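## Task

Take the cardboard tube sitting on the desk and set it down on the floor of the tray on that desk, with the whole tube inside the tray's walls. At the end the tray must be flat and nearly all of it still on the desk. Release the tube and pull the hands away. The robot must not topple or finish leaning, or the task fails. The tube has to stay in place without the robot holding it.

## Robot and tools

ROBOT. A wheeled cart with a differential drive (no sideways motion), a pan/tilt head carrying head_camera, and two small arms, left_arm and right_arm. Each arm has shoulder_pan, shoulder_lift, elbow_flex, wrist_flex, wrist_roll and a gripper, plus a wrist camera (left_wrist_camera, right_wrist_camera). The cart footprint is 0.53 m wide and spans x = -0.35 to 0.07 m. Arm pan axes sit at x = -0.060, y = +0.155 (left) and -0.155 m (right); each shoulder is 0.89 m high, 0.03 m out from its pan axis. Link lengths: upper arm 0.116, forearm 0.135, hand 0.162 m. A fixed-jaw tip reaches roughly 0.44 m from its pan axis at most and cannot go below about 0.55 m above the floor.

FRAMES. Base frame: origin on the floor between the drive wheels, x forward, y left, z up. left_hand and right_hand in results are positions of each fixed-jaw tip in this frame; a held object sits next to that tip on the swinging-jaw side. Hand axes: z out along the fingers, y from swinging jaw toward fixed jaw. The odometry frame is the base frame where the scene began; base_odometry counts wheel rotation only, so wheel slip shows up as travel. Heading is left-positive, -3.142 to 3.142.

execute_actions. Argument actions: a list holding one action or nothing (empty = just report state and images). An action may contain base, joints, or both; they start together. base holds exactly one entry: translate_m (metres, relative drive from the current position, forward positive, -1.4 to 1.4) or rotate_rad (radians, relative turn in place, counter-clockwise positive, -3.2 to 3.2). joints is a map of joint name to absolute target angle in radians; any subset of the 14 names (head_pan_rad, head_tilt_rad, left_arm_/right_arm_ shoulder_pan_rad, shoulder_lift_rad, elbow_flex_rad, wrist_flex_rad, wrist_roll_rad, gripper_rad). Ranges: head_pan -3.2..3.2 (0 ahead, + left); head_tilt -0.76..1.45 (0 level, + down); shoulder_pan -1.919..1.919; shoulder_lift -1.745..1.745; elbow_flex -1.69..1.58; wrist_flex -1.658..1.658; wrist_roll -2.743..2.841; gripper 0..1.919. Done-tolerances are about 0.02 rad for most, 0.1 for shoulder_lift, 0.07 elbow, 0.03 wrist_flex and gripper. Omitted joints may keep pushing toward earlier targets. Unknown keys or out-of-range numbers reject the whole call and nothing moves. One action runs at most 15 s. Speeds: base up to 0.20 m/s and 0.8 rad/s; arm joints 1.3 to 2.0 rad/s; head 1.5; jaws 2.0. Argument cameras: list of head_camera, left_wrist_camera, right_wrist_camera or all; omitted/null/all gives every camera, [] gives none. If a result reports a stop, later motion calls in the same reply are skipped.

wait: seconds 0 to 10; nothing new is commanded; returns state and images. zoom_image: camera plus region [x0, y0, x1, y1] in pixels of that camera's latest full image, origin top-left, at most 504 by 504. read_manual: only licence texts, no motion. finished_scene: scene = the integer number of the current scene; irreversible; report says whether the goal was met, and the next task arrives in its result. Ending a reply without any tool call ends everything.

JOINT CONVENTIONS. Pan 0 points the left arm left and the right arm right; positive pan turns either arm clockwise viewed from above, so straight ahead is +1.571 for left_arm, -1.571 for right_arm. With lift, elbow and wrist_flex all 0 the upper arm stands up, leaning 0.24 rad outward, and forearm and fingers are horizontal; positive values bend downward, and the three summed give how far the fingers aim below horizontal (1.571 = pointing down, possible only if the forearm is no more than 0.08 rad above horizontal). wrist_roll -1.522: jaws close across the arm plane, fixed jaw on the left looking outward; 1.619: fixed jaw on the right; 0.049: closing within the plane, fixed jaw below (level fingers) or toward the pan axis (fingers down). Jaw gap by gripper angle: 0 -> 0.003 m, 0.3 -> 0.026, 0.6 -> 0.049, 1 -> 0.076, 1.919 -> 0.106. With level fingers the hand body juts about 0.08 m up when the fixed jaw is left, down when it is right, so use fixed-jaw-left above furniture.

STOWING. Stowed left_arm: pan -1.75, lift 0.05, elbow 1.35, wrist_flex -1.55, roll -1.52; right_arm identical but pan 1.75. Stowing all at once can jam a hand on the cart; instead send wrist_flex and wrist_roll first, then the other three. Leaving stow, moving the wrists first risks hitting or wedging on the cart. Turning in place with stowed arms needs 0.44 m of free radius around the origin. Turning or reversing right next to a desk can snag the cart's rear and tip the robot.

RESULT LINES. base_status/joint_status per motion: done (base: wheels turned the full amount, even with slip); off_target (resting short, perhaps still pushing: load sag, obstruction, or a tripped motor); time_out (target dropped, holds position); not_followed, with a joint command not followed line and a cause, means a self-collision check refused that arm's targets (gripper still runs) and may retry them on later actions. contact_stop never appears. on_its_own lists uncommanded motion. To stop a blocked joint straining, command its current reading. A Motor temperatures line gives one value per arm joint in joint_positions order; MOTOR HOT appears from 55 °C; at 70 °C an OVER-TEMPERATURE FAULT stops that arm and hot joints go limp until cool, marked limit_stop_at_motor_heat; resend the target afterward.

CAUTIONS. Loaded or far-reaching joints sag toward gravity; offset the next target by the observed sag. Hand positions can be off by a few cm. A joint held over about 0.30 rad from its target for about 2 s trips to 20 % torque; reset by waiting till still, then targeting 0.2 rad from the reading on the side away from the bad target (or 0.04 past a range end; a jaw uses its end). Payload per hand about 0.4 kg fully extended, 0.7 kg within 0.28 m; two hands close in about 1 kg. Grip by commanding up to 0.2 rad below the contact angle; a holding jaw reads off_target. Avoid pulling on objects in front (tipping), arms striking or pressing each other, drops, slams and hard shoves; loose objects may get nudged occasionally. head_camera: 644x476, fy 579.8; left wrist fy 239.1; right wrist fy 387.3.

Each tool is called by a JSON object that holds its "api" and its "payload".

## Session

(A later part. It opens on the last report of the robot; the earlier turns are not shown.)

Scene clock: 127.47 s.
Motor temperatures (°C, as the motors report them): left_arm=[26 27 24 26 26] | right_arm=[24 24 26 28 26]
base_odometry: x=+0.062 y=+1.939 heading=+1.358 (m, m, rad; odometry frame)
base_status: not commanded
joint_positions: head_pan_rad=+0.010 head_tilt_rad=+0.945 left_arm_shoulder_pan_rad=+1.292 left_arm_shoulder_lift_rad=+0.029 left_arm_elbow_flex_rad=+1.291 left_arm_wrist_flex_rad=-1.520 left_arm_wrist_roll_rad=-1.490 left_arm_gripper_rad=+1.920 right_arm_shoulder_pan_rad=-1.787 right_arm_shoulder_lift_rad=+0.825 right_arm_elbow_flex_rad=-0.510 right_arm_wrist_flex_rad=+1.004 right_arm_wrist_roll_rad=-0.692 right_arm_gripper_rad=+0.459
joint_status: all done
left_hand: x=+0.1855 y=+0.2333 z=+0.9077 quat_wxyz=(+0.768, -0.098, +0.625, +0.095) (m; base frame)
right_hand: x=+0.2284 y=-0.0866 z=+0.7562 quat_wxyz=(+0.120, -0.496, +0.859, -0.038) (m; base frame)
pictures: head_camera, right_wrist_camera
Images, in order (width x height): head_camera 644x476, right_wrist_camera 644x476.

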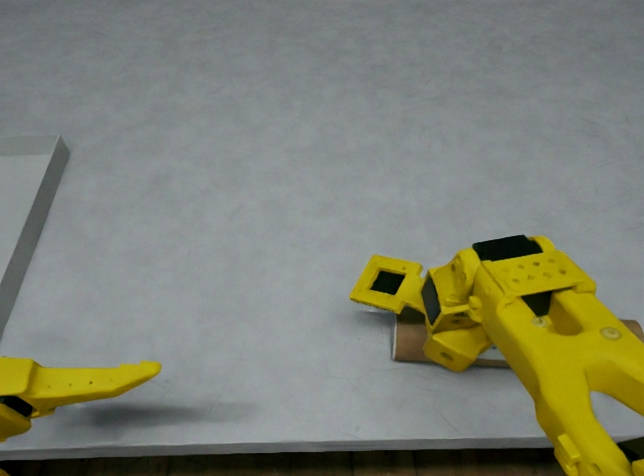

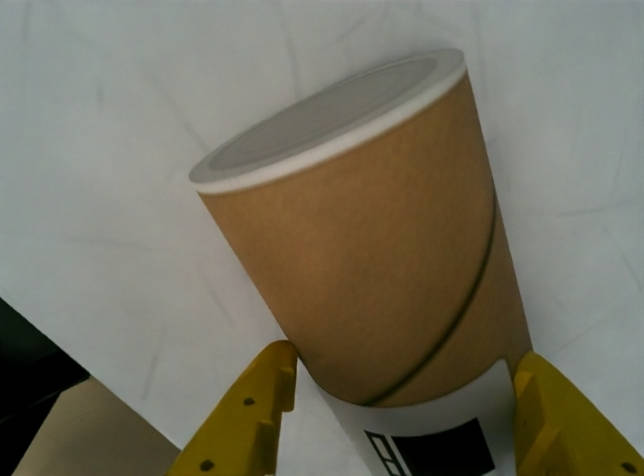

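Came along. Squeeze.

{"api": "execute_actions", "payload": {"actions": [{"joints":{"right_arm_gripper_rad":0.2}}], "cameras": ["right_wrist_camera"]}}

Scene clock: 129.80 s.
Motor temperatures (°C, as the motors report them): left_arm=[26 27 24 26 26] | right_arm=[24 24 26 28 26]
base_odometry: x=+0.062 y=+1.939 heading=+1.358 (m, m, rad; odometry frame)
base_status: not commanded
joint_positions: head_pan_rad=+0.010 head_tilt_rad=+0.945 left_arm_shoulder_pan_rad=+1.292 left_arm_shoulder_lift_rad=+0.029 left_arm_elbow_flex_rad=+1.291 left_arm_wrist_flex_rad=-1.520 left_arm_wrist_roll_rad=-1.490 left_arm_gripper_rad=+1.920 right_arm_shoulder_pan_rad=-1.787 right_arm_shoulder_lift_rad=+0.808 right_arm_elbow_flex_rad=-0.510 right_arm_wrist_flex_rad=+1.007 right_arm_wrist_roll_rad=-0.692 right_arm_gripper_rad=+0.212
joint_status: all done
left_hand: x=+0.1855 y=+0.2333 z=+0.9077 quat_wxyz=(+0.768, -0.098, +0.625, +0.095) (m; base frame)
right_hand: x=+0.2302 y=-0.0862 z=+0.7606 quat_wxyz=(+0.127, -0.495, +0.859, -0.040) (m; base frame)
pictures: right_wrist_camera
Images, in order (width x height): right_wrist_camera 644x476.

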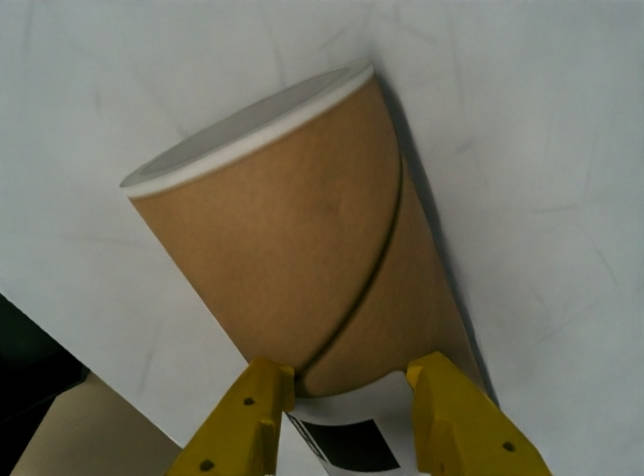

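{"api": "execute_actions", "payload": {"actions": [{"joints":{"right_arm_gripper_rad":1.1}}], "cameras": []}}

{"api": "execute_actions", "payload": {"actions": [{"joints":{"right_arm_shoulder_lift_rad":0.9,"right_arm_elbow_flex_rad":-0.55}}], "cameras": ["right_wrist_camera"]}}

Scene clock: 133.50 s.
Motor temperatures (°C, as the motors report them): left_arm=[26 27 24 26 26] | right_arm=[24 24 26 28 26]
base_odometry: x=+0.062 y=+1.939 heading=+1.358 (m, m, rad; odometry frame)
base_status: not commanded
joint_positions: head_pan_rad=+0.010 head_tilt_rad=+0.945 left_arm_shoulder_pan_rad=+1.292 left_arm_shoulder_lift_rad=+0.029 left_arm_elbow_flex_rad=+1.291 left_arm_wrist_flex_rad=-1.520 left_arm_wrist_roll_rad=-1.490 left_arm_gripper_rad=+1.920 right_arm_shoulder_pan_rad=-1.787 right_arm_shoulder_lift_rad=+0.812 right_arm_elbow_flex_rad=-0.503 right_arm_wrist_flex_rad=+1.011 right_arm_wrist_roll_rad=-0.692 right_arm_gripper_rad=+1.092
joint_status: all done
left_hand: x=+0.1855 y=+0.2333 z=+0.9077 quat_wxyz=(+0.768, -0.098, +0.625, +0.095) (m; base frame)
right_hand: x=+0.2274 y=-0.0868 z=+0.7580 quat_wxyz=(+0.119, -0.496, +0.859, -0.038) (m; base frame)
pictures: none
No camera images: the call's "cameras" was empty. Leave "cameras" out to get every camera's image.

Scene clock: 134.20 s.
Motor temperatures (°C, as the motors report them): left_arm=[26 27 24 26 26] | right_arm=[24 24 26 28 26]
base_odometry: x=+0.062 y=+1.939 heading=+1.358 (m, m, rad; odometry frame)
base_status: not commanded
joint_positions: head_pan_rad=+0.010 head_tilt_rad=+0.945 left_arm_shoulder_pan_rad=+1.292 left_arm_shoulder_lift_rad=+0.029 left_arm_elbow_flex_rad=+1.291 left_arm_wrist_flex_rad=-1.520 left_arm_wrist_roll_rad=-1.490 left_arm_gripper_rad=+1.920 right_arm_shoulder_pan_rad=-1.787 right_arm_shoulder_lift_rad=+0.912 right_arm_elbow_flex_rad=-0.526 right_arm_wrist_flex_rad=+1.011 right_arm_wrist_roll_rad=-0.692 right_arm_gripper_rad=+1.095
joint_status: all done
left_hand: x=+0.1855 y=+0.2333 z=+0.9077 quat_wxyz=(+0.768, -0.098, +0.625, +0.095) (m; base frame)
right_hand: x=+0.2176 y=-0.0890 z=+0.7356 quat_wxyz=(+0.083, -0.498, +0.863, -0.026) (m; base frame)
pictures: right_wrist_camera
Images, in order (width x height): right_wrist_camera 644x476.

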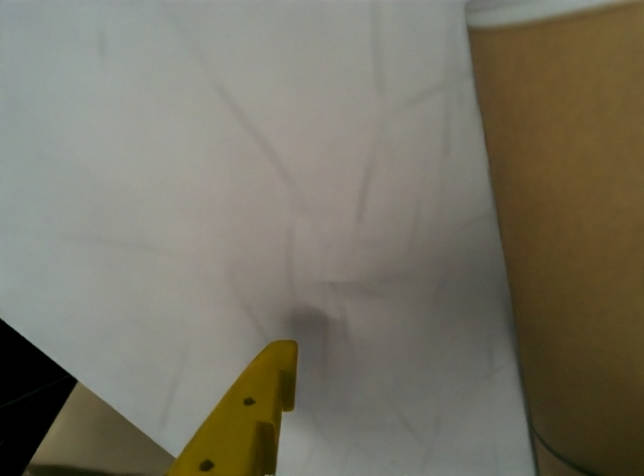

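{"api": "execute_actions", "payload": {"actions": [{"joints":{"right_arm_gripper_rad":0.2}}], "cameras": ["right_wrist_camera"]}}

Scene clock: 137.17 s.
Motor temperatures (°C, as the motors report them): left_arm=[26 27 24 26 26] | right_arm=[24 24 26 28 26]
base_odometry: x=+0.062 y=+1.939 heading=+1.358 (m, m, rad; odometry frame)
base_status: not commanded
joint_positions: head_pan_rad=+0.010 head_tilt_rad=+0.945 left_arm_shoulder_pan_rad=+1.292 left_arm_shoulder_lift_rad=+0.029 left_arm_elbow_flex_rad=+1.291 left_arm_wrist_flex_rad=-1.520 left_arm_wrist_roll_rad=-1.490 left_arm_gripper_rad=+1.920 right_arm_shoulder_pan_rad=-1.787 right_arm_shoulder_lift_rad=+0.909 right_arm_elbow_flex_rad=-0.547 right_arm_wrist_flex_rad=+1.011 right_arm_wrist_roll_rad=-0.692 right_arm_gripper_rad=+0.504
joint_status: right_arm_gripper_rad off_target (ended at +0.504, target +0.200)
left_hand: x=+0.1855 y=+0.2333 z=+0.9077 quat_wxyz=(+0.768, -0.098, +0.625, +0.095) (m; base frame)
right_hand: x=+0.2223 y=-0.0879 z=+0.7397 quat_wxyz=(+0.094, -0.497, +0.862, -0.030) (m; base frame)
pictures: right_wrist_camera
Images, in order (width x height): right_wrist_camera 644x476.

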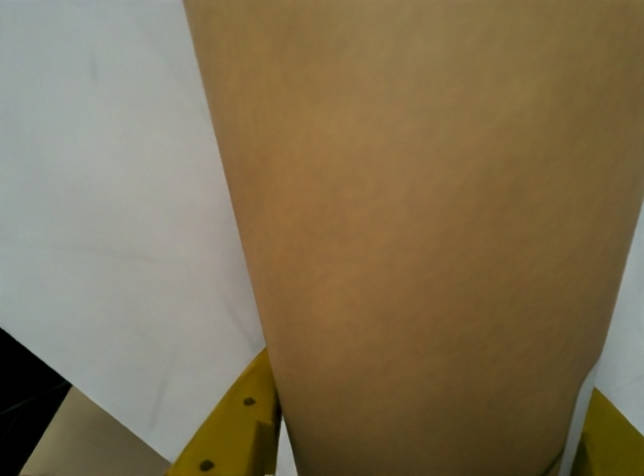

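{"api": "execute_actions", "payload": {"actions": [{"joints":{"right_arm_gripper_rad":0.32,"right_arm_shoulder_lift_rad":0.65,"right_arm_shoulder_pan_rad":-1.9,"head_pan_rad":0.55,"head_tilt_rad":0.85}}], "cameras": ["head_camera"]}}

Scene clock: 143.73 s.
Motor temperatures (°C, as the motors report them): left_arm=[26 27 24 26 26] | right_arm=[24 24 26 28 26]
base_odometry: x=+0.062 y=+1.939 heading=+1.358 (m, m, rad; odometry frame)
base_status: not commanded
joint_positions: head_pan_rad=+0.540 head_tilt_rad=+0.865 left_arm_shoulder_pan_rad=+1.292 left_arm_shoulder_lift_rad=+0.029 left_arm_elbow_flex_rad=+1.291 left_arm_wrist_flex_rad=-1.520 left_arm_wrist_roll_rad=-1.490 left_arm_gripper_rad=+1.920 right_arm_shoulder_pan_rad=-1.881 right_arm_shoulder_lift_rad=+0.714 right_arm_elbow_flex_rad=-0.547 right_arm_wrist_flex_rad=+1.013 right_arm_wrist_roll_rad=-0.692 right_arm_gripper_rad=+0.558
joint_status: right_arm_gripper_rad off_target (ended at +0.558, target +0.320); the others done
joint sent to its limit — the command would take right_arm_shoulder_pan_rad past its lower limit, so that joint was sent only as far as its limit.
left_hand: x=+0.1855 y=+0.2333 z=+0.9077 quat_wxyz=(+0.768, -0.098, +0.625, +0.095) (m; base frame)
right_hand: x=+0.2383 y=-0.0543 z=+0.7928 quat_wxyz=(+0.188, -0.529, +0.826, -0.050) (m; base frame)
pictures: head_camera
Images, in order (width x height): head_camera 644x476.

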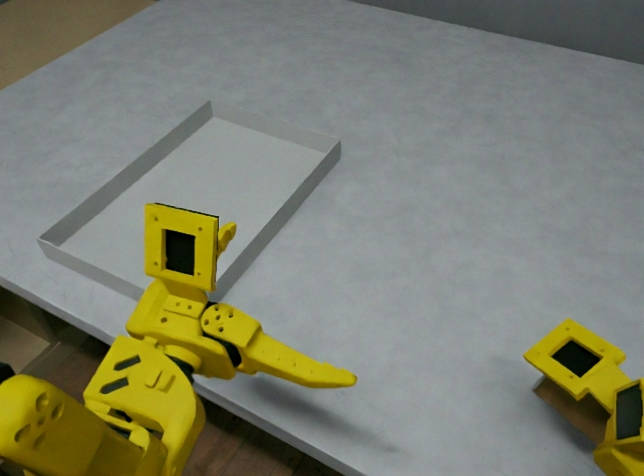

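{"api": "execute_actions", "payload": {"actions": [{"joints":{"right_arm_shoulder_lift_rad":0.88,"head_pan_rad":0.2}}], "cameras": []}}

{"api": "execute_actions", "payload": {"actions": [{"joints":{"right_arm_gripper_rad":0.75}}], "cameras": []}}

{"api": "execute_actions", "payload": {"actions": [{"joints":{"right_arm_shoulder_pan_rad":-1.58}}], "cameras": ["head_camera","right_wrist_camera"]}}

Scene clock: 157.77 s.
Motor temperatures (°C, as the motors report them): left_arm=[26 27 24 26 26] | right_arm=[24 24 26 28 26]
base_odometry: x=+0.062 y=+1.939 heading=+1.358 (m, m, rad; odometry frame)
base_status: not commanded
joint_positions: head_pan_rad=+0.210 head_tilt_rad=+0.865 left_arm_shoulder_pan_rad=+1.292 left_arm_shoulder_lift_rad=+0.029 left_arm_elbow_flex_rad=+1.291 left_arm_wrist_flex_rad=-1.520 left_arm_wrist_roll_rad=-1.490 left_arm_gripper_rad=+1.920 right_arm_shoulder_pan_rad=-1.881 right_arm_shoulder_lift_rad=+0.906 right_arm_elbow_flex_rad=-0.547 right_arm_wrist_flex_rad=+1.013 right_arm_wrist_roll_rad=-0.692 right_arm_gripper_rad=+0.555
joint_status: all done
left_hand: x=+0.1855 y=+0.2333 z=+0.9077 quat_wxyz=(+0.768, -0.098, +0.625, +0.095) (m; base frame)
right_hand: x=+0.2150 y=-0.0618 z=+0.7404 quat_wxyz=(+0.096, -0.537, +0.838, -0.026) (m; base frame)
pictures: none
No camera images: the call's "cameras" was empty. Leave "cameras" out to get every camera's image.

Scene clock: 158.50 s.
Motor temperatures (°C, as the motors report them): left_arm=[26 27 24 26 26] | right_arm=[24 24 26 28 26]
base_odometry: x=+0.062 y=+1.939 heading=+1.358 (m, m, rad; odometry frame)
base_status: not commanded
joint_positions: head_pan_rad=+0.210 head_tilt_rad=+0.865 left_arm_shoulder_pan_rad=+1.292 left_arm_shoulder_lift_rad=+0.029 left_arm_elbow_flex_rad=+1.291 left_arm_wrist_flex_rad=-1.520 left_arm_wrist_roll_rad=-1.490 left_arm_gripper_rad=+1.920 right_arm_shoulder_pan_rad=-1.881 right_arm_shoulder_lift_rad=+0.906 right_arm_elbow_flex_rad=-0.547 right_arm_wrist_flex_rad=+1.013 right_arm_wrist_roll_rad=-0.692 right_arm_gripper_rad=+0.742
joint_status: all done
left_hand: x=+0.1855 y=+0.2333 z=+0.9077 quat_wxyz=(+0.768, -0.098, +0.625, +0.095) (m; base frame)
right_hand: x=+0.2150 y=-0.0618 z=+0.7404 quat_wxyz=(+0.096, -0.537, +0.838, -0.026) (m; base frame)
pictures: none
No camera images: the call's "cameras" was empty. Leave "cameras" out to get every camera's image.

Scene clock: 159.43 s.
Motor temperatures (°C, as the motors report them): left_arm=[26 27 24 26 26] | right_arm=[24 24 26 28 26]
base_odometry: x=+0.062 y=+1.939 heading=+1.358 (m, m, rad; odometry frame)
base_status: not commanded
joint_positions: head_pan_rad=+0.210 head_tilt_rad=+0.865 left_arm_shoulder_pan_rad=+1.292 left_arm_shoulder_lift_rad=+0.029 left_arm_elbow_flex_rad=+1.291 left_arm_wrist_flex_rad=-1.520 left_arm_wrist_roll_rad=-1.490 left_arm_gripper_rad=+1.920 right_arm_shoulder_pan_rad=-1.586 right_arm_shoulder_lift_rad=+0.906 right_arm_elbow_flex_rad=-0.547 right_arm_wrist_flex_rad=+1.013 right_arm_wrist_roll_rad=-0.692 right_arm_gripper_rad=+0.743
joint_status: all done
left_hand: x=+0.1855 y=+0.2333 z=+0.9077 quat_wxyz=(+0.768, -0.098, +0.625, +0.095) (m; base frame)
right_hand: x=+0.2302 y=-0.1456 z=+0.7404 quat_wxyz=(+0.091, -0.408, +0.907, -0.039) (m; base frame)
pictures: head_camera, right_wrist_camera
Images, in order (width x height): head_camera 644x476, right_wrist_camera 644x476.

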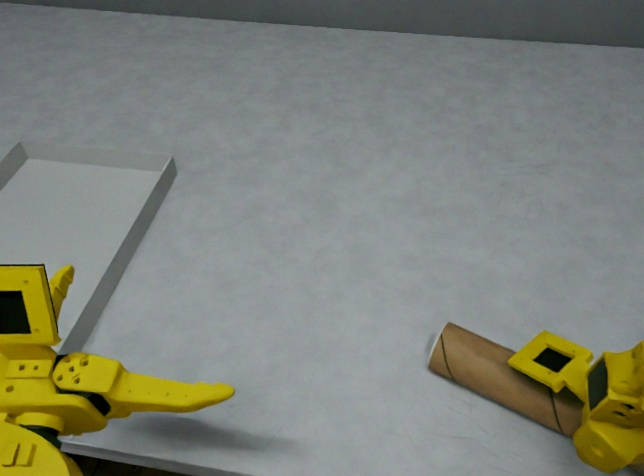

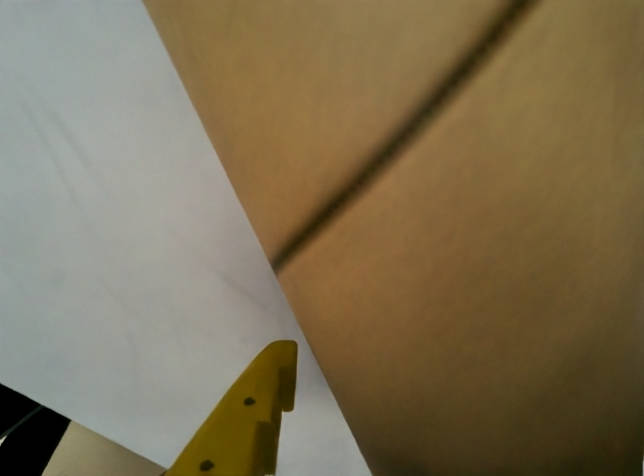

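{"api": "execute_actions", "payload": {"actions": [{"joints":{"right_arm_gripper_rad":0.32}}], "cameras": []}}

{"api": "execute_actions", "payload": {"actions": [{"joints":{"right_arm_shoulder_pan_rad":-1.88,"right_arm_shoulder_lift_rad":0.85,"right_arm_wrist_roll_rad":-0.4}}], "cameras": ["head_camera"]}}

Scene clock: 162.97 s.
Motor temperatures (°C, as the motors report them): left_arm=[26 27 24 26 26] | right_arm=[24 24 26 28 26]
base_odometry: x=+0.062 y=+1.939 heading=+1.358 (m, m, rad; odometry frame)
base_status: not commanded
joint_positions: head_pan_rad=+0.210 head_tilt_rad=+0.865 left_arm_shoulder_pan_rad=+1.292 left_arm_shoulder_lift_rad=+0.029 left_arm_elbow_flex_rad=+1.291 left_arm_wrist_flex_rad=-1.520 left_arm_wrist_roll_rad=-1.490 left_arm_gripper_rad=+1.920 right_arm_shoulder_pan_rad=-1.581 right_arm_shoulder_lift_rad=+0.903 right_arm_elbow_flex_rad=-0.547 right_arm_wrist_flex_rad=+1.013 right_arm_wrist_roll_rad=-0.692 right_arm_gripper_rad=+0.393
joint_status: right_arm_gripper_rad off_target (ended at +0.393, target +0.320)
left_hand: x=+0.1855 y=+0.2333 z=+0.9077 quat_wxyz=(+0.768, -0.098, +0.625, +0.095) (m; base frame)
right_hand: x=+0.2307 y=-0.1469 z=+0.7412 quat_wxyz=(+0.093, -0.406, +0.908, -0.040) (m; base frame)
pictures: none
No camera images: the call's "cameras" was empty. Leave "cameras" out to get every camera's image.

Scene clock: 163.93 s.
Motor temperatures (°C, as the motors report them): left_arm=[26 27 24 26 26] | right_arm=[24 24 26 28 26]
base_odometry: x=+0.062 y=+1.939 heading=+1.358 (m, m, rad; odometry frame)
base_status: not commanded
joint_positions: head_pan_rad=+0.210 head_tilt_rad=+0.865 left_arm_shoulder_pan_rad=+1.292 left_arm_shoulder_lift_rad=+0.029 left_arm_elbow_flex_rad=+1.291 left_arm_wrist_flex_rad=-1.520 left_arm_wrist_roll_rad=-1.490 left_arm_gripper_rad=+1.920 right_arm_shoulder_pan_rad=-1.873 right_arm_shoulder_lift_rad=+0.895 right_arm_elbow_flex_rad=-0.547 right_arm_wrist_flex_rad=+1.013 right_arm_wrist_roll_rad=-0.410 right_arm_gripper_rad=+0.521
joint_status: all done
left_hand: x=+0.1855 y=+0.2333 z=+0.9077 quat_wxyz=(+0.768, -0.098, +0.625, +0.095) (m; base frame)
right_hand: x=+0.2167 y=-0.0655 z=+0.7430 quat_wxyz=(+0.096, -0.646, +0.756, -0.041) (m; base frame)
pictures: head_camera
Images, in order (width x height): head_camera 644x476.

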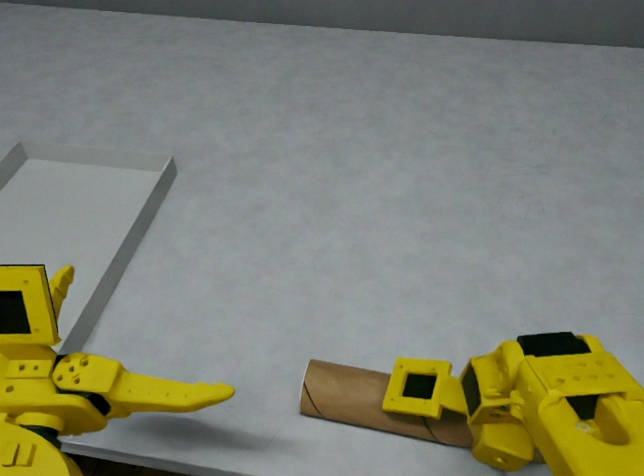

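{"api": "execute_actions", "payload": {"actions": [{"joints":{"right_arm_gripper_rad":0.8}}], "cameras": []}}

{"api": "execute_actions", "payload": {"actions": [{"joints":{"right_arm_shoulder_lift_rad":0.62}}], "cameras": []}}

{"api": "execute_actions", "payload": {"actions": [{"joints":{"right_arm_shoulder_pan_rad":-1.42,"right_arm_wrist_roll_rad":1.5,"right_arm_gripper_rad":0.6,"right_arm_wrist_flex_rad":1.15}}], "cameras": []}}

{"api": "execute_actions", "payload": {"actions": [{"joints":{"right_arm_shoulder_lift_rad":0.9}}], "cameras": ["head_camera","right_wrist_camera"]}}

Scene clock: 176.53 s.
Motor temperatures (°C, as the motors report them): left_arm=[26 27 24 26 26] | right_arm=[24 24 26 28 26]
base_odometry: x=+0.062 y=+1.939 heading=+1.358 (m, m, rad; odometry frame)
base_status: not commanded
joint_positions: head_pan_rad=+0.210 head_tilt_rad=+0.865 left_arm_shoulder_pan_rad=+1.292 left_arm_shoulder_lift_rad=+0.029 left_arm_elbow_flex_rad=+1.291 left_arm_wrist_flex_rad=-1.520 left_arm_wrist_roll_rad=-1.490 left_arm_gripper_rad=+1.920 right_arm_shoulder_pan_rad=-1.874 right_arm_shoulder_lift_rad=+0.895 right_arm_elbow_flex_rad=-0.547 right_arm_wrist_flex_rad=+1.013 right_arm_wrist_roll_rad=-0.408 right_arm_gripper_rad=+0.792
joint_status: all done
left_hand: x=+0.1855 y=+0.2333 z=+0.9077 quat_wxyz=(+0.768, -0.098, +0.625, +0.095) (m; base frame)
right_hand: x=+0.2166 y=-0.0651 z=+0.7430 quat_wxyz=(+0.096, -0.647, +0.755, -0.041) (m; base frame)
pictures: none
No camera images: the call's "cameras" was empty. Leave "cameras" out to get every camera's image.

Scene clock: 177.40 s.
Motor temperatures (°C, as the motors report them): left_arm=[26 27 24 26 26] | right_arm=[24 24 26 28 26]
base_odometry: x=+0.062 y=+1.939 heading=+1.358 (m, m, rad; odometry frame)
base_status: not commanded
joint_positions: head_pan_rad=+0.210 head_tilt_rad=+0.865 left_arm_shoulder_pan_rad=+1.292 left_arm_shoulder_lift_rad=+0.029 left_arm_elbow_flex_rad=+1.291 left_arm_wrist_flex_rad=-1.520 left_arm_wrist_roll_rad=-1.490 left_arm_gripper_rad=+1.920 right_arm_shoulder_pan_rad=-1.874 right_arm_shoulder_lift_rad=+0.677 right_arm_elbow_flex_rad=-0.547 right_arm_wrist_flex_rad=+1.013 right_arm_wrist_roll_rad=-0.408 right_arm_gripper_rad=+0.793
joint_status: all done
left_hand: x=+0.1855 y=+0.2333 z=+0.9077 quat_wxyz=(+0.768, -0.098, +0.625, +0.095) (m; base frame)
right_hand: x=+0.2418 y=-0.0572 z=+0.8028 quat_wxyz=(+0.195, -0.636, +0.742, -0.084) (m; base frame)
pictures: none
No camera images: the call's "cameras" was empty. Leave "cameras" out to get every camera's image.

Scene clock: 179.63 s.
Motor temperatures (°C, as the motors report them): left_arm=[26 27 24 26 26] | right_arm=[24 24 26 28 26]
base_odometry: x=+0.062 y=+1.939 heading=+1.358 (m, m, rad; odometry frame)
base_status: not commanded
joint_positions: head_pan_rad=+0.210 head_tilt_rad=+0.865 left_arm_shoulder_pan_rad=+1.292 left_arm_shoulder_lift_rad=+0.029 left_arm_elbow_flex_rad=+1.291 left_arm_wrist_flex_rad=-1.520 left_arm_wrist_roll_rad=-1.490 left_arm_gripper_rad=+1.920 right_arm_shoulder_pan_rad=-1.425 right_arm_shoulder_lift_rad=+0.677 right_arm_elbow_flex_rad=-0.547 right_arm_wrist_flex_rad=+1.142 right_arm_wrist_roll_rad=+1.491 right_arm_gripper_rad=+0.607
joint_status: all done
left_hand: x=+0.1855 y=+0.2333 z=+0.9077 quat_wxyz=(+0.768, -0.098, +0.625, +0.095) (m; base frame)
right_hand: x=+0.2394 y=-0.2071 z=+0.7982 quat_wxyz=(-0.001, -0.980, +0.135, -0.149) (m; base frame)
pictures: none
No camera images: the call's "cameras" was empty. Leave "cameras" out to get every camera's image.

Scene clock: 180.53 s.
Motor temperatures (°C, as the motors report them): left_arm=[26 27 24 26 26] | right_arm=[24 24 26 28 26]
base_odometry: x=+0.062 y=+1.939 heading=+1.358 (m, m, rad; odometry frame)
base_status: not commanded
joint_positions: head_pan_rad=+0.210 head_tilt_rad=+0.865 left_arm_shoulder_pan_rad=+1.292 left_arm_shoulder_lift_rad=+0.029 left_arm_elbow_flex_rad=+1.291 left_arm_wrist_flex_rad=-1.520 left_arm_wrist_roll_rad=-1.490 left_arm_gripper_rad=+1.920 right_arm_shoulder_pan_rad=-1.425 right_arm_shoulder_lift_rad=+0.921 right_arm_elbow_flex_rad=-0.547 right_arm_wrist_flex_rad=+1.142 right_arm_wrist_roll_rad=+1.491 right_arm_gripper_rad=+0.607
joint_status: all done
left_hand: x=+0.1855 y=+0.2333 z=+0.9077 quat_wxyz=(+0.768, -0.098, +0.625, +0.095) (m; base frame)
right_hand: x=+0.2085 y=-0.2026 z=+0.7350 quat_wxyz=(+0.000, -0.990, +0.137, -0.028) (m; base frame)
pictures: head_camera, right_wrist_camera
Images, in order (width x height): head_camera 644x476, right_wrist_camera 644x476.

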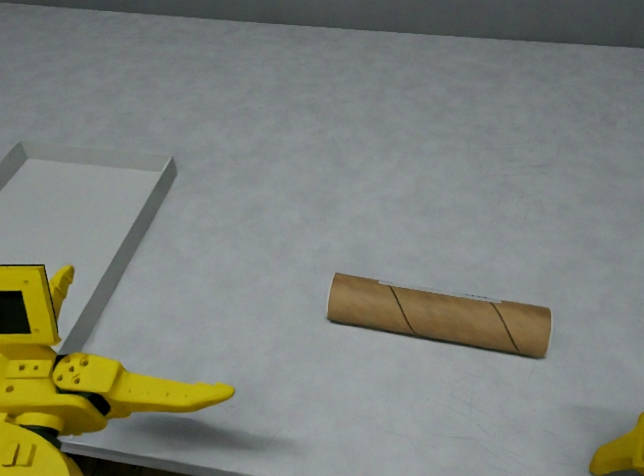

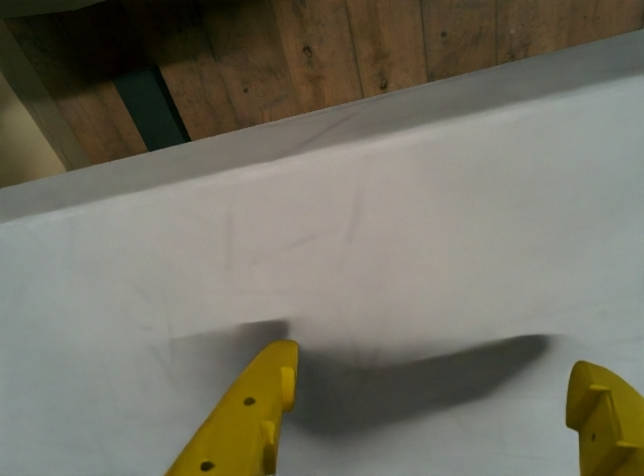

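{"api": "execute_actions", "payload": {"actions": [{"joints":{"right_arm_shoulder_pan_rad":-1.5,"right_arm_shoulder_lift_rad":1.0,"right_arm_elbow_flex_rad":-0.671,"right_arm_wrist_flex_rad":0.7}}], "cameras": ["head_camera","right_wrist_camera"]}}

Scene clock: 187.37 s.
Motor temperatures (°C, as the motors report them): left_arm=[26 27 24 26 26] | right_arm=[24 24 26 28 26]
base_odometry: x=+0.062 y=+1.939 heading=+1.358 (m, m, rad; odometry frame)
base_status: not commanded
joint_positions: head_pan_rad=+0.210 head_tilt_rad=+0.865 left_arm_shoulder_pan_rad=+1.292 left_arm_shoulder_lift_rad=+0.029 left_arm_elbow_flex_rad=+1.291 left_arm_wrist_flex_rad=-1.520 left_arm_wrist_roll_rad=-1.490 left_arm_gripper_rad=+1.920 right_arm_shoulder_pan_rad=-1.494 right_arm_shoulder_lift_rad=+1.024 right_arm_elbow_flex_rad=-0.638 right_arm_wrist_flex_rad=+0.714 right_arm_wrist_roll_rad=+1.491 right_arm_gripper_rad=+0.607
joint_status: all done
left_hand: x=+0.1855 y=+0.2333 z=+0.9077 quat_wxyz=(+0.768, -0.098, +0.625, +0.095) (m; base frame)
right_hand: x=+0.2786 y=-0.1891 z=+0.7392 quat_wxyz=(+0.006, -0.967, +0.100, -0.233) (m; base frame)
pictures: head_camera, right_wrist_camera
Images, in order (width x height): head_camera 644x476, right_wrist_camera 644x476.

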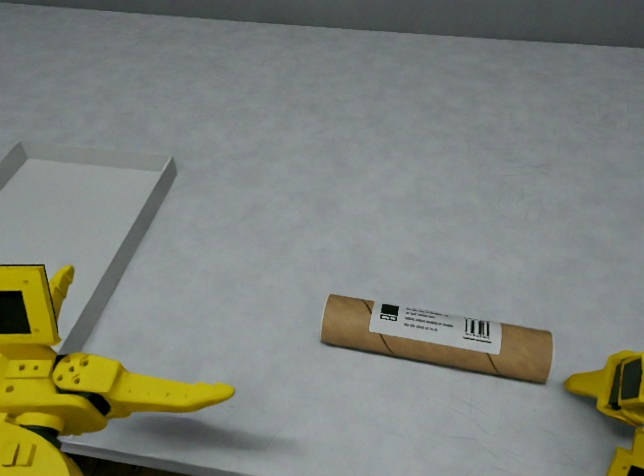

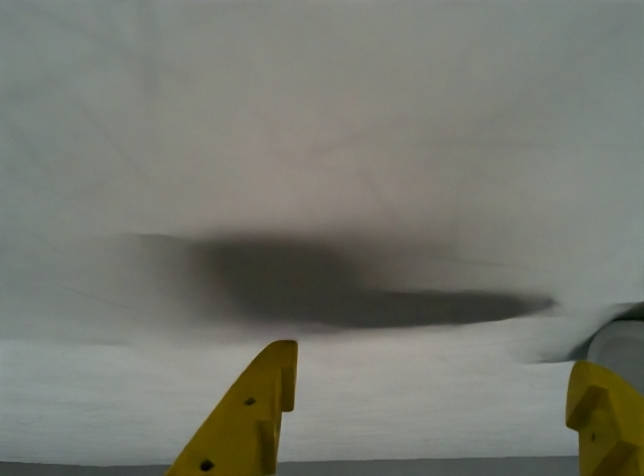

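{"api": "execute_actions", "payload": {"actions": [{"joints":{"right_arm_shoulder_pan_rad":-1.88,"right_arm_wrist_roll_rad":1.3}}], "cameras": ["head_camera"]}}

Scene clock: 189.97 s.
Motor temperatures (°C, as the motors report them): left_arm=[26 27 24 26 26] | right_arm=[24 24 26 28 26]
base_odometry: x=+0.062 y=+1.939 heading=+1.358 (m, m, rad; odometry frame)
base_status: not commanded
joint_positions: head_pan_rad=+0.210 head_tilt_rad=+0.865 left_arm_shoulder_pan_rad=+1.292 left_arm_shoulder_lift_rad=+0.029 left_arm_elbow_flex_rad=+1.291 left_arm_wrist_flex_rad=-1.520 left_arm_wrist_roll_rad=-1.490 left_arm_gripper_rad=+1.920 right_arm_shoulder_pan_rad=-1.874 right_arm_shoulder_lift_rad=+1.024 right_arm_elbow_flex_rad=-0.638 right_arm_wrist_flex_rad=+0.714 right_arm_wrist_roll_rad=+1.308 right_arm_gripper_rad=+0.606
joint_status: all done
left_hand: x=+0.1855 y=+0.2333 z=+0.9077 quat_wxyz=(+0.768, -0.098, +0.625, +0.095) (m; base frame)
right_hand: x=+0.2657 y=-0.0611 z=+0.7386 quat_wxyz=(+0.071, -0.972, +0.004, -0.222) (m; base frame)
pictures: head_camera
Images, in order (width x height): head_camera 644x476.

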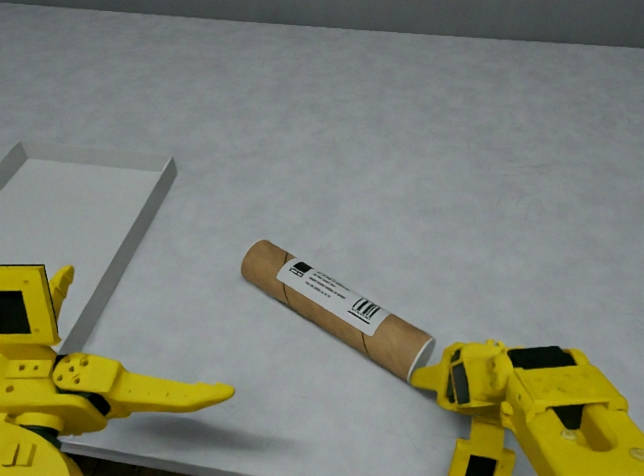

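{"api": "execute_actions", "payload": {"actions": [{"joints":{"right_arm_shoulder_lift_rad":0.4,"right_arm_shoulder_pan_rad":-1.3,"left_arm_shoulder_pan_rad":1.858,"left_arm_shoulder_lift_rad":0.7,"left_arm_elbow_flex_rad":-0.6,"left_arm_wrist_flex_rad":0.9,"left_arm_wrist_roll_rad":-0.09,"left_arm_gripper_rad":1.4}}], "cameras": ["head_camera","left_wrist_camera"]}}

Scene clock: 198.30 s.
Motor temperatures (°C, as the motors report them): left_arm=[26 27 24 26 26] | right_arm=[24 24 26 28 26]
base_odometry: x=+0.062 y=+1.939 heading=+1.358 (m, m, rad; odometry frame)
base_status: not commanded
joint_positions: head_pan_rad=+0.210 head_tilt_rad=+0.865 left_arm_shoulder_pan_rad=+1.850 left_arm_shoulder_lift_rad=+0.724 left_arm_elbow_flex_rad=-0.559 left_arm_wrist_flex_rad=+0.895 left_arm_wrist_roll_rad=-0.100 left_arm_gripper_rad=+1.412 right_arm_shoulder_pan_rad=-1.305 right_arm_shoulder_lift_rad=+0.456 right_arm_elbow_flex_rad=-0.638 right_arm_wrist_flex_rad=+0.714 right_arm_wrist_roll_rad=+1.308 right_arm_gripper_rad=+0.606
joint_status: all done
left_hand: x=+0.2589 y=+0.0643 z=+0.7989 quat_wxyz=(+0.167, -0.523, +0.814, -0.190) (m; base frame)
right_hand: x=+0.2989 y=-0.2607 z=+0.9288 quat_wxyz=(+0.011, -0.832, +0.247, -0.496) (m; base frame)
pictures: head_camera, left_wrist_camera
Images, in order (width x height): head_camera 644x476, left_wrist_camera 644x476.

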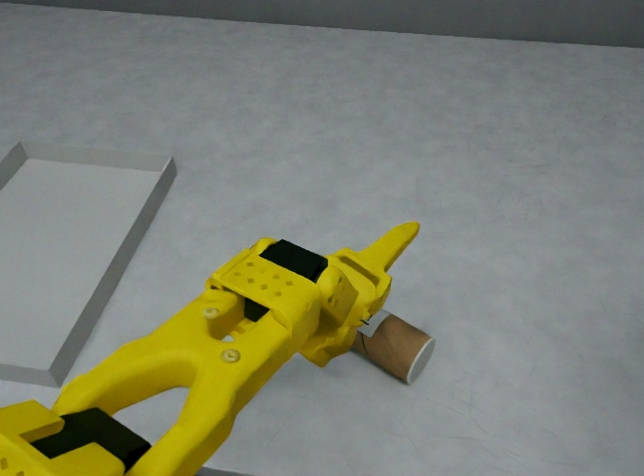

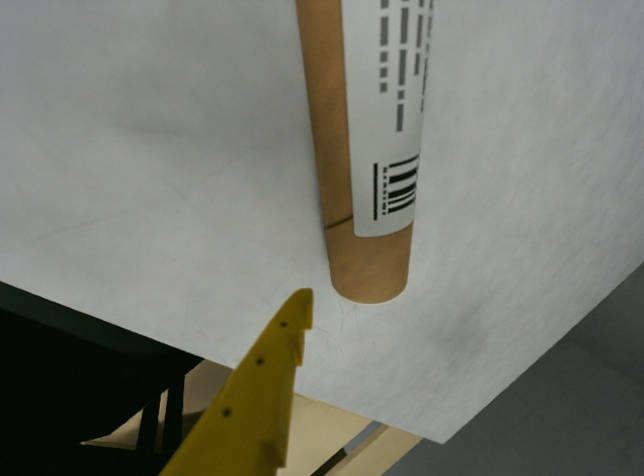

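{"api": "execute_actions", "payload": {"actions": [{"joints":{"left_arm_shoulder_pan_rad":1.8,"left_arm_shoulder_lift_rad":0.97,"left_arm_elbow_flex_rad":-0.70,"left_arm_wrist_flex_rad":0.72}}], "cameras": ["head_camera","left_wrist_camera"]}}

Scene clock: 203.33 s.
Motor temperatures (°C, as the motors report them): left_arm=[26 27 24 26 26] | right_arm=[24 24 26 28 26]
base_odometry: x=+0.062 y=+1.939 heading=+1.358 (m, m, rad; odometry frame)
base_status: not commanded
joint_positions: head_pan_rad=+0.210 head_tilt_rad=+0.865 left_arm_shoulder_pan_rad=+1.809 left_arm_shoulder_lift_rad=+0.994 left_arm_elbow_flex_rad=-0.658 left_arm_wrist_flex_rad=+0.734 left_arm_wrist_roll_rad=-0.100 left_arm_gripper_rad=+1.412 right_arm_shoulder_pan_rad=-1.305 right_arm_shoulder_lift_rad=+0.456 right_arm_elbow_flex_rad=-0.638 right_arm_wrist_flex_rad=+0.714 right_arm_wrist_roll_rad=+1.308 right_arm_gripper_rad=+0.606
joint_status: all done
left_hand: x=+0.2701 y=+0.0757 z=+0.7480 quat_wxyz=(+0.168, -0.541, +0.804, -0.183) (m; base frame)
right_hand: x=+0.2989 y=-0.2607 z=+0.9288 quat_wxyz=(+0.011, -0.832, +0.247, -0.496) (m; base frame)
pictures: head_camera, left_wrist_camera
Images, in order (width x height): head_camera 644x476, left_wrist_camera 644x476.

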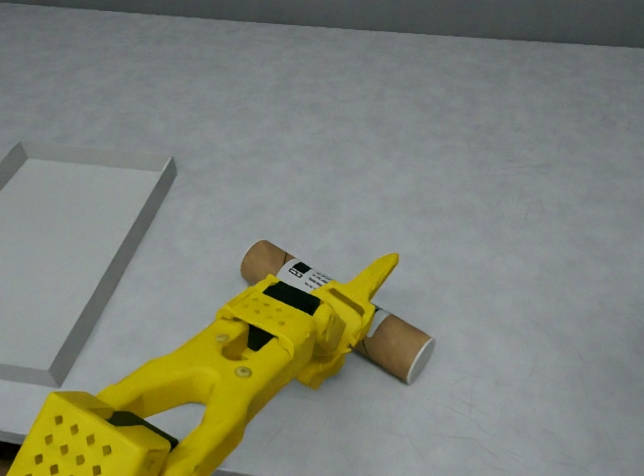

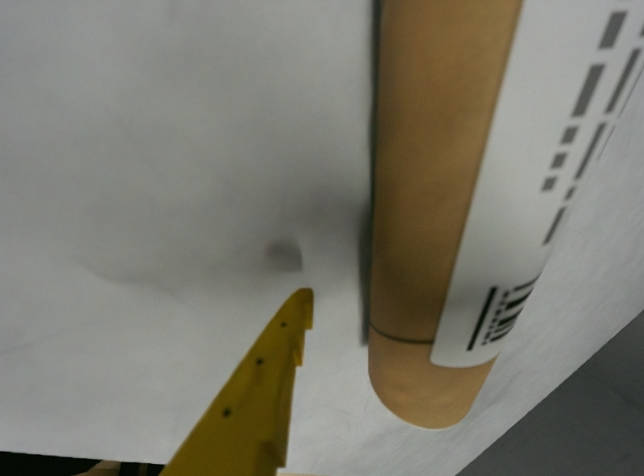

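{"api": "execute_actions", "payload": {"actions": [{"joints":{"left_arm_gripper_rad":0.5}}], "cameras": []}}

{"api": "execute_actions", "payload": {"actions": [{"joints":{"left_arm_shoulder_lift_rad":0.88,"left_arm_elbow_flex_rad":-0.58,"left_arm_wrist_flex_rad":1.01}}], "cameras": []}}

{"api": "execute_actions", "payload": {"actions": [{"joints":{"left_arm_gripper_rad":0.3}}], "cameras": ["head_camera","left_wrist_camera"]}}

Scene clock: 207.70 s.
Motor temperatures (°C, as the motors report them): left_arm=[26 27 24 26 26] | right_arm=[24 24 26 28 26]
base_odometry: x=+0.062 y=+1.939 heading=+1.358 (m, m, rad; odometry frame)
base_status: not commanded
joint_positions: head_pan_rad=+0.210 head_tilt_rad=+0.865 left_arm_shoulder_pan_rad=+1.809 left_arm_shoulder_lift_rad=+0.991 left_arm_elbow_flex_rad=-0.677 left_arm_wrist_flex_rad=+0.726 left_arm_wrist_roll_rad=-0.100 left_arm_gripper_rad=+0.516 right_arm_shoulder_pan_rad=-1.305 right_arm_shoulder_lift_rad=+0.456 right_arm_elbow_flex_rad=-0.638 right_arm_wrist_flex_rad=+0.714 right_arm_wrist_roll_rad=+1.308 right_arm_gripper_rad=+0.606
joint_status: all done
left_hand: x=+0.2748 y=+0.0746 z=+0.7532 quat_wxyz=(+0.177, -0.538, +0.801, -0.194) (m; base frame)
right_hand: x=+0.2989 y=-0.2607 z=+0.9288 quat_wxyz=(+0.011, -0.832, +0.247, -0.496) (m; base frame)
pictures: none
No camera images: the call's "cameras" was empty. Leave "cameras" out to get every camera's image.

Scene clock: 208.70 s.
Motor temperatures (°C, as the motors report them): left_arm=[26 27 24 26 26] | right_arm=[24 24 26 28 26]
base_odometry: x=+0.062 y=+1.939 heading=+1.358 (m, m, rad; odometry frame)
base_status: not commanded
joint_positions: head_pan_rad=+0.210 head_tilt_rad=+0.865 left_arm_shoulder_pan_rad=+1.801 left_arm_shoulder_lift_rad=+0.880 left_arm_elbow_flex_rad=-0.597 left_arm_wrist_flex_rad=+0.996 left_arm_wrist_roll_rad=-0.099 left_arm_gripper_rad=+0.515 right_arm_shoulder_pan_rad=-1.305 right_arm_shoulder_lift_rad=+0.456 right_arm_elbow_flex_rad=-0.638 right_arm_wrist_flex_rad=+0.714 right_arm_wrist_roll_rad=+1.308 right_arm_gripper_rad=+0.606
joint_status: all done
left_hand: x=+0.2368 y=+0.0862 z=+0.7554 quat_wxyz=(+0.098, -0.556, +0.818, -0.107) (m; base frame)
right_hand: x=+0.2989 y=-0.2607 z=+0.9288 quat_wxyz=(+0.011, -0.832, +0.247, -0.496) (m; base frame)
pictures: none
No camera images: the call's "cameras" was empty. Leave "cameras" out to get every camera's image.

Scene clock: 209.30 s.
Motor temperatures (°C, as the motors report them): left_arm=[26 27 24 26 26] | right_arm=[24 24 26 28 26]
base_odometry: x=+0.062 y=+1.939 heading=+1.358 (m, m, rad; odometry frame)
base_status: not commanded
joint_positions: head_pan_rad=+0.210 head_tilt_rad=+0.865 left_arm_shoulder_pan_rad=+1.801 left_arm_shoulder_lift_rad=+0.902 left_arm_elbow_flex_rad=-0.577 left_arm_wrist_flex_rad=+1.003 left_arm_wrist_roll_rad=-0.099 left_arm_gripper_rad=+0.313 right_arm_shoulder_pan_rad=-1.305 right_arm_shoulder_lift_rad=+0.456 right_arm_elbow_flex_rad=-0.638 right_arm_wrist_flex_rad=+0.714 right_arm_wrist_roll_rad=+1.308 right_arm_gripper_rad=+0.606
joint_status: all done
left_hand: x=+0.2289 y=+0.0880 z=+0.7461 quat_wxyz=(+0.082, -0.558, +0.821, -0.089) (m; base frame)
right_hand: x=+0.2989 y=-0.2607 z=+0.9288 quat_wxyz=(+0.011, -0.832, +0.247, -0.496) (m; base frame)
pictures: head_camera, left_wrist_camera
Images, in order (width x height): head_camera 644x476, left_wrist_camera 644x476.

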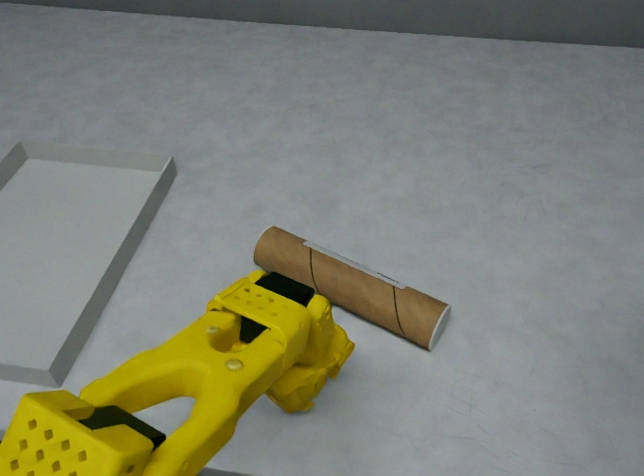

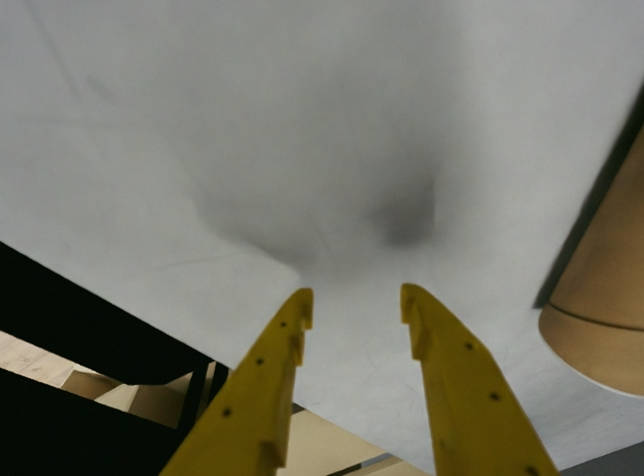

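{"api": "execute_actions", "payload": {"actions": [{"joints":{"left_arm_gripper_rad":1.4,"left_arm_shoulder_lift_rad":0.85,"left_arm_elbow_flex_rad":-0.8,"left_arm_wrist_flex_rad":0.75,"left_arm_shoulder_pan_rad":1.85}}], "cameras": []}}

{"api": "execute_actions", "payload": {"actions": [{"joints":{"left_arm_shoulder_lift_rad":1.17,"left_arm_elbow_flex_rad":-0.89,"left_arm_wrist_flex_rad":0.655}}], "cameras": ["left_wrist_camera"]}}

Scene clock: 223.07 s.
Motor temperatures (°C, as the motors report them): left_arm=[26 27 24 26 26] | right_arm=[24 24 26 28 26]
base_odometry: x=+0.062 y=+1.939 heading=+1.358 (m, m, rad; odometry frame)
base_status: not commanded
joint_positions: head_pan_rad=+0.210 head_tilt_rad=+0.865 left_arm_shoulder_pan_rad=+1.841 left_arm_shoulder_lift_rad=+0.902 left_arm_elbow_flex_rad=-0.758 left_arm_wrist_flex_rad=+0.764 left_arm_wrist_roll_rad=-0.099 left_arm_gripper_rad=+1.386 right_arm_shoulder_pan_rad=-1.305 right_arm_shoulder_lift_rad=+0.456 right_arm_elbow_flex_rad=-0.638 right_arm_wrist_flex_rad=+0.714 right_arm_wrist_roll_rad=+1.308 right_arm_gripper_rad=+0.606
joint_status: all done
left_hand: x=+0.2900 y=+0.0589 z=+0.7963 quat_wxyz=(+0.216, -0.516, +0.793, -0.244) (m; base frame)
right_hand: x=+0.2989 y=-0.2607 z=+0.9288 quat_wxyz=(+0.011, -0.832, +0.247, -0.496) (m; base frame)
pictures: none
No camera images: the call's "cameras" was empty. Leave "cameras" out to get every camera's image.

Scene clock: 224.00 s.
Motor temperatures (°C, as the motors report them): left_arm=[26 27 24 26 26] | right_arm=[24 24 26 28 26]
base_odometry: x=+0.062 y=+1.939 heading=+1.358 (m, m, rad; odometry frame)
base_status: not commanded
joint_positions: head_pan_rad=+0.210 head_tilt_rad=+0.865 left_arm_shoulder_pan_rad=+1.841 left_arm_shoulder_lift_rad=+1.175 left_arm_elbow_flex_rad=-0.865 left_arm_wrist_flex_rad=+0.664 left_arm_wrist_roll_rad=-0.099 left_arm_gripper_rad=+1.387 right_arm_shoulder_pan_rad=-1.305 right_arm_shoulder_lift_rad=+0.456 right_arm_elbow_flex_rad=-0.638 right_arm_wrist_flex_rad=+0.714 right_arm_wrist_roll_rad=+1.308 right_arm_gripper_rad=+0.606
joint_status: all done
left_hand: x=+0.2861 y=+0.0599 z=+0.7383 quat_wxyz=(+0.195, -0.521, +0.801, -0.220) (m; base frame)
right_hand: x=+0.2989 y=-0.2607 z=+0.9288 quat_wxyz=(+0.011, -0.832, +0.247, -0.496) (m; base frame)
pictures: left_wrist_camera
Images, in order (width x height): left_wrist_camera 644x476.

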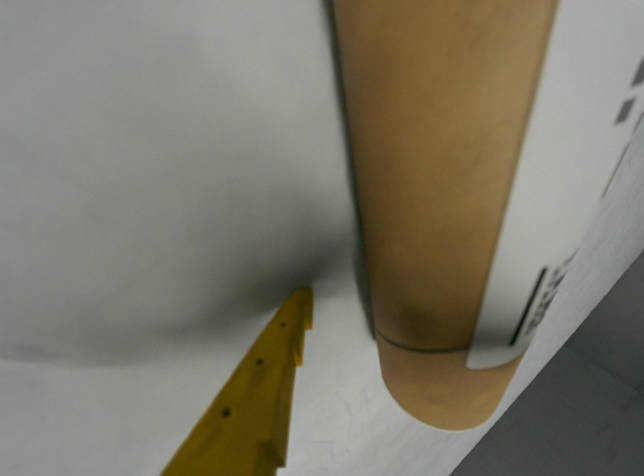

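{"api": "execute_actions", "payload": {"actions": [{"joints":{"left_arm_gripper_rad":0.32}}], "cameras": ["left_wrist_camera"]}}

Scene clock: 226.47 s.
Motor temperatures (°C, as the motors report them): left_arm=[26 27 24 26 26] | right_arm=[24 24 26 28 26]
base_odometry: x=+0.062 y=+1.939 heading=+1.358 (m, m, rad; odometry frame)
base_status: not commanded
joint_positions: head_pan_rad=+0.210 head_tilt_rad=+0.865 left_arm_shoulder_pan_rad=+1.843 left_arm_shoulder_lift_rad=+1.176 left_arm_elbow_flex_rad=-0.878 left_arm_wrist_flex_rad=+0.657 left_arm_wrist_roll_rad=-0.099 left_arm_gripper_rad=+0.526 right_arm_shoulder_pan_rad=-1.305 right_arm_shoulder_lift_rad=+0.456 right_arm_elbow_flex_rad=-0.638 right_arm_wrist_flex_rad=+0.714 right_arm_wrist_roll_rad=+1.308 right_arm_gripper_rad=+0.606
joint_status: left_arm_gripper_rad off_target (ended at +0.526, target +0.320)
left_hand: x=+0.2887 y=+0.0586 z=+0.7411 quat_wxyz=(+0.200, -0.519, +0.799, -0.227) (m; base frame)
right_hand: x=+0.2989 y=-0.2607 z=+0.9288 quat_wxyz=(+0.011, -0.832, +0.247, -0.496) (m; base frame)
pictures: left_wrist_camera
Images, in order (width x height): left_wrist_camera 644x476.

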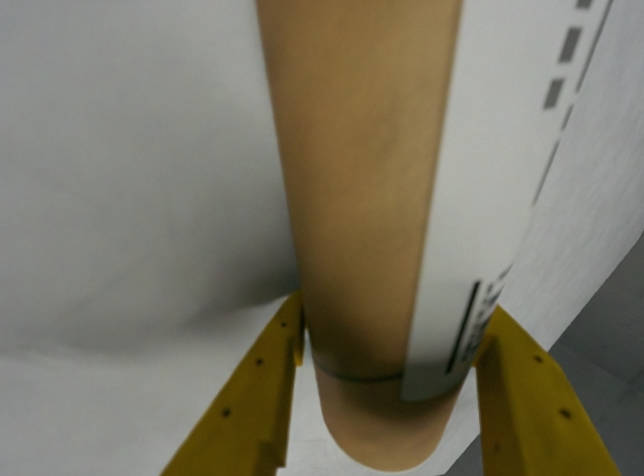

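{"api": "execute_actions", "payload": {"actions": [{"joints":{"left_arm_gripper_rad":0.34,"left_arm_shoulder_lift_rad":0.5,"left_arm_elbow_flex_rad":-0.55,"left_arm_wrist_flex_rad":1.3}}], "cameras": []}}

{"api": "execute_actions", "payload": {"actions": [{"joints":{"left_arm_shoulder_pan_rad":1.04,"left_arm_wrist_roll_rad":-1.52,"head_pan_rad":0.6}}], "cameras": ["head_camera","left_wrist_camera"]}}

Scene clock: 238.83 s.
Motor temperatures (°C, as the motors report them): left_arm=[26 27 24 26 26] | right_arm=[24 24 26 28 26]
base_odometry: x=+0.062 y=+1.939 heading=+1.358 (m, m, rad; odometry frame)
base_status: not commanded
joint_positions: head_pan_rad=+0.210 head_tilt_rad=+0.865 left_arm_shoulder_pan_rad=+1.843 left_arm_shoulder_lift_rad=+0.555 left_arm_elbow_flex_rad=-0.545 left_arm_wrist_flex_rad=+1.295 left_arm_wrist_roll_rad=-0.099 left_arm_gripper_rad=+0.525 right_arm_shoulder_pan_rad=-1.305 right_arm_shoulder_lift_rad=+0.456 right_arm_elbow_flex_rad=-0.638 right_arm_wrist_flex_rad=+0.714 right_arm_wrist_roll_rad=+1.308 right_arm_gripper_rad=+0.606
joint_status: left_arm_gripper_rad off_target (ended at +0.525, target +0.340); the others done
left_hand: x=+0.2129 y=+0.0798 z=+0.8218 quat_wxyz=(+0.088, -0.540, +0.831, -0.099) (m; base frame)
right_hand: x=+0.2989 y=-0.2607 z=+0.9288 quat_wxyz=(+0.011, -0.832, +0.247, -0.496) (m; base frame)
pictures: none
No camera images: the call's "cameras" was empty. Leave "cameras" out to get every camera's image.

Scene clock: 240.70 s.
Motor temperatures (°C, as the motors report them): left_arm=[26 27 24 26 26] | right_arm=[24 24 26 28 26]
base_odometry: x=+0.062 y=+1.939 heading=+1.358 (m, m, rad; odometry frame)
base_status: not commanded
joint_positions: head_pan_rad=+0.590 head_tilt_rad=+0.865 left_arm_shoulder_pan_rad=+1.049 left_arm_shoulder_lift_rad=+0.555 left_arm_elbow_flex_rad=-0.545 left_arm_wrist_flex_rad=+1.295 left_arm_wrist_roll_rad=-1.511 left_arm_gripper_rad=+0.525 right_arm_shoulder_pan_rad=-1.305 right_arm_shoulder_lift_rad=+0.456 right_arm_elbow_flex_rad=-0.638 right_arm_wrist_flex_rad=+0.714 right_arm_wrist_roll_rad=+1.308 right_arm_gripper_rad=+0.606
joint_status: all done
left_hand: x=+0.1879 y=+0.3063 z=+0.8238 quat_wxyz=(+0.128, -0.261, +0.956, +0.033) (m; base frame)
right_hand: x=+0.2989 y=-0.2607 z=+0.9288 quat_wxyz=(+0.011, -0.832, +0.247, -0.496) (m; base frame)
pictures: head_camera, left_wrist_camera
Images, in order (width x height): head_camera 644x476, left_wrist_camera 644x476.

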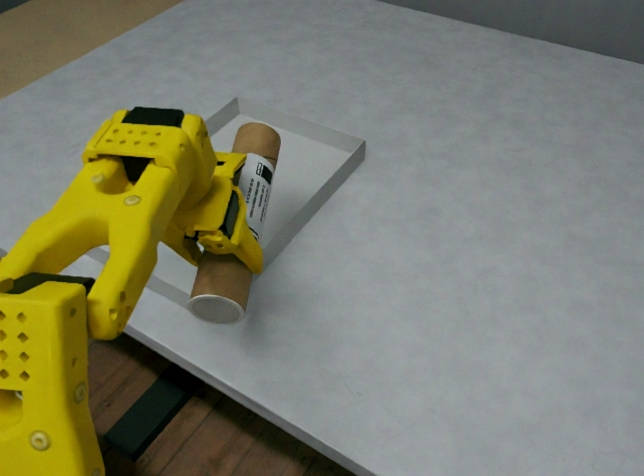

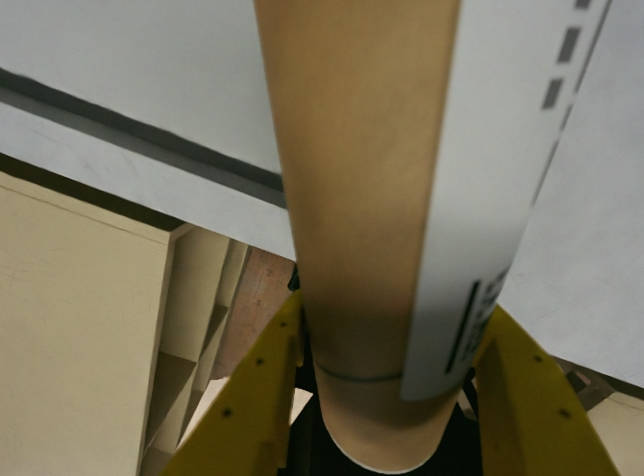

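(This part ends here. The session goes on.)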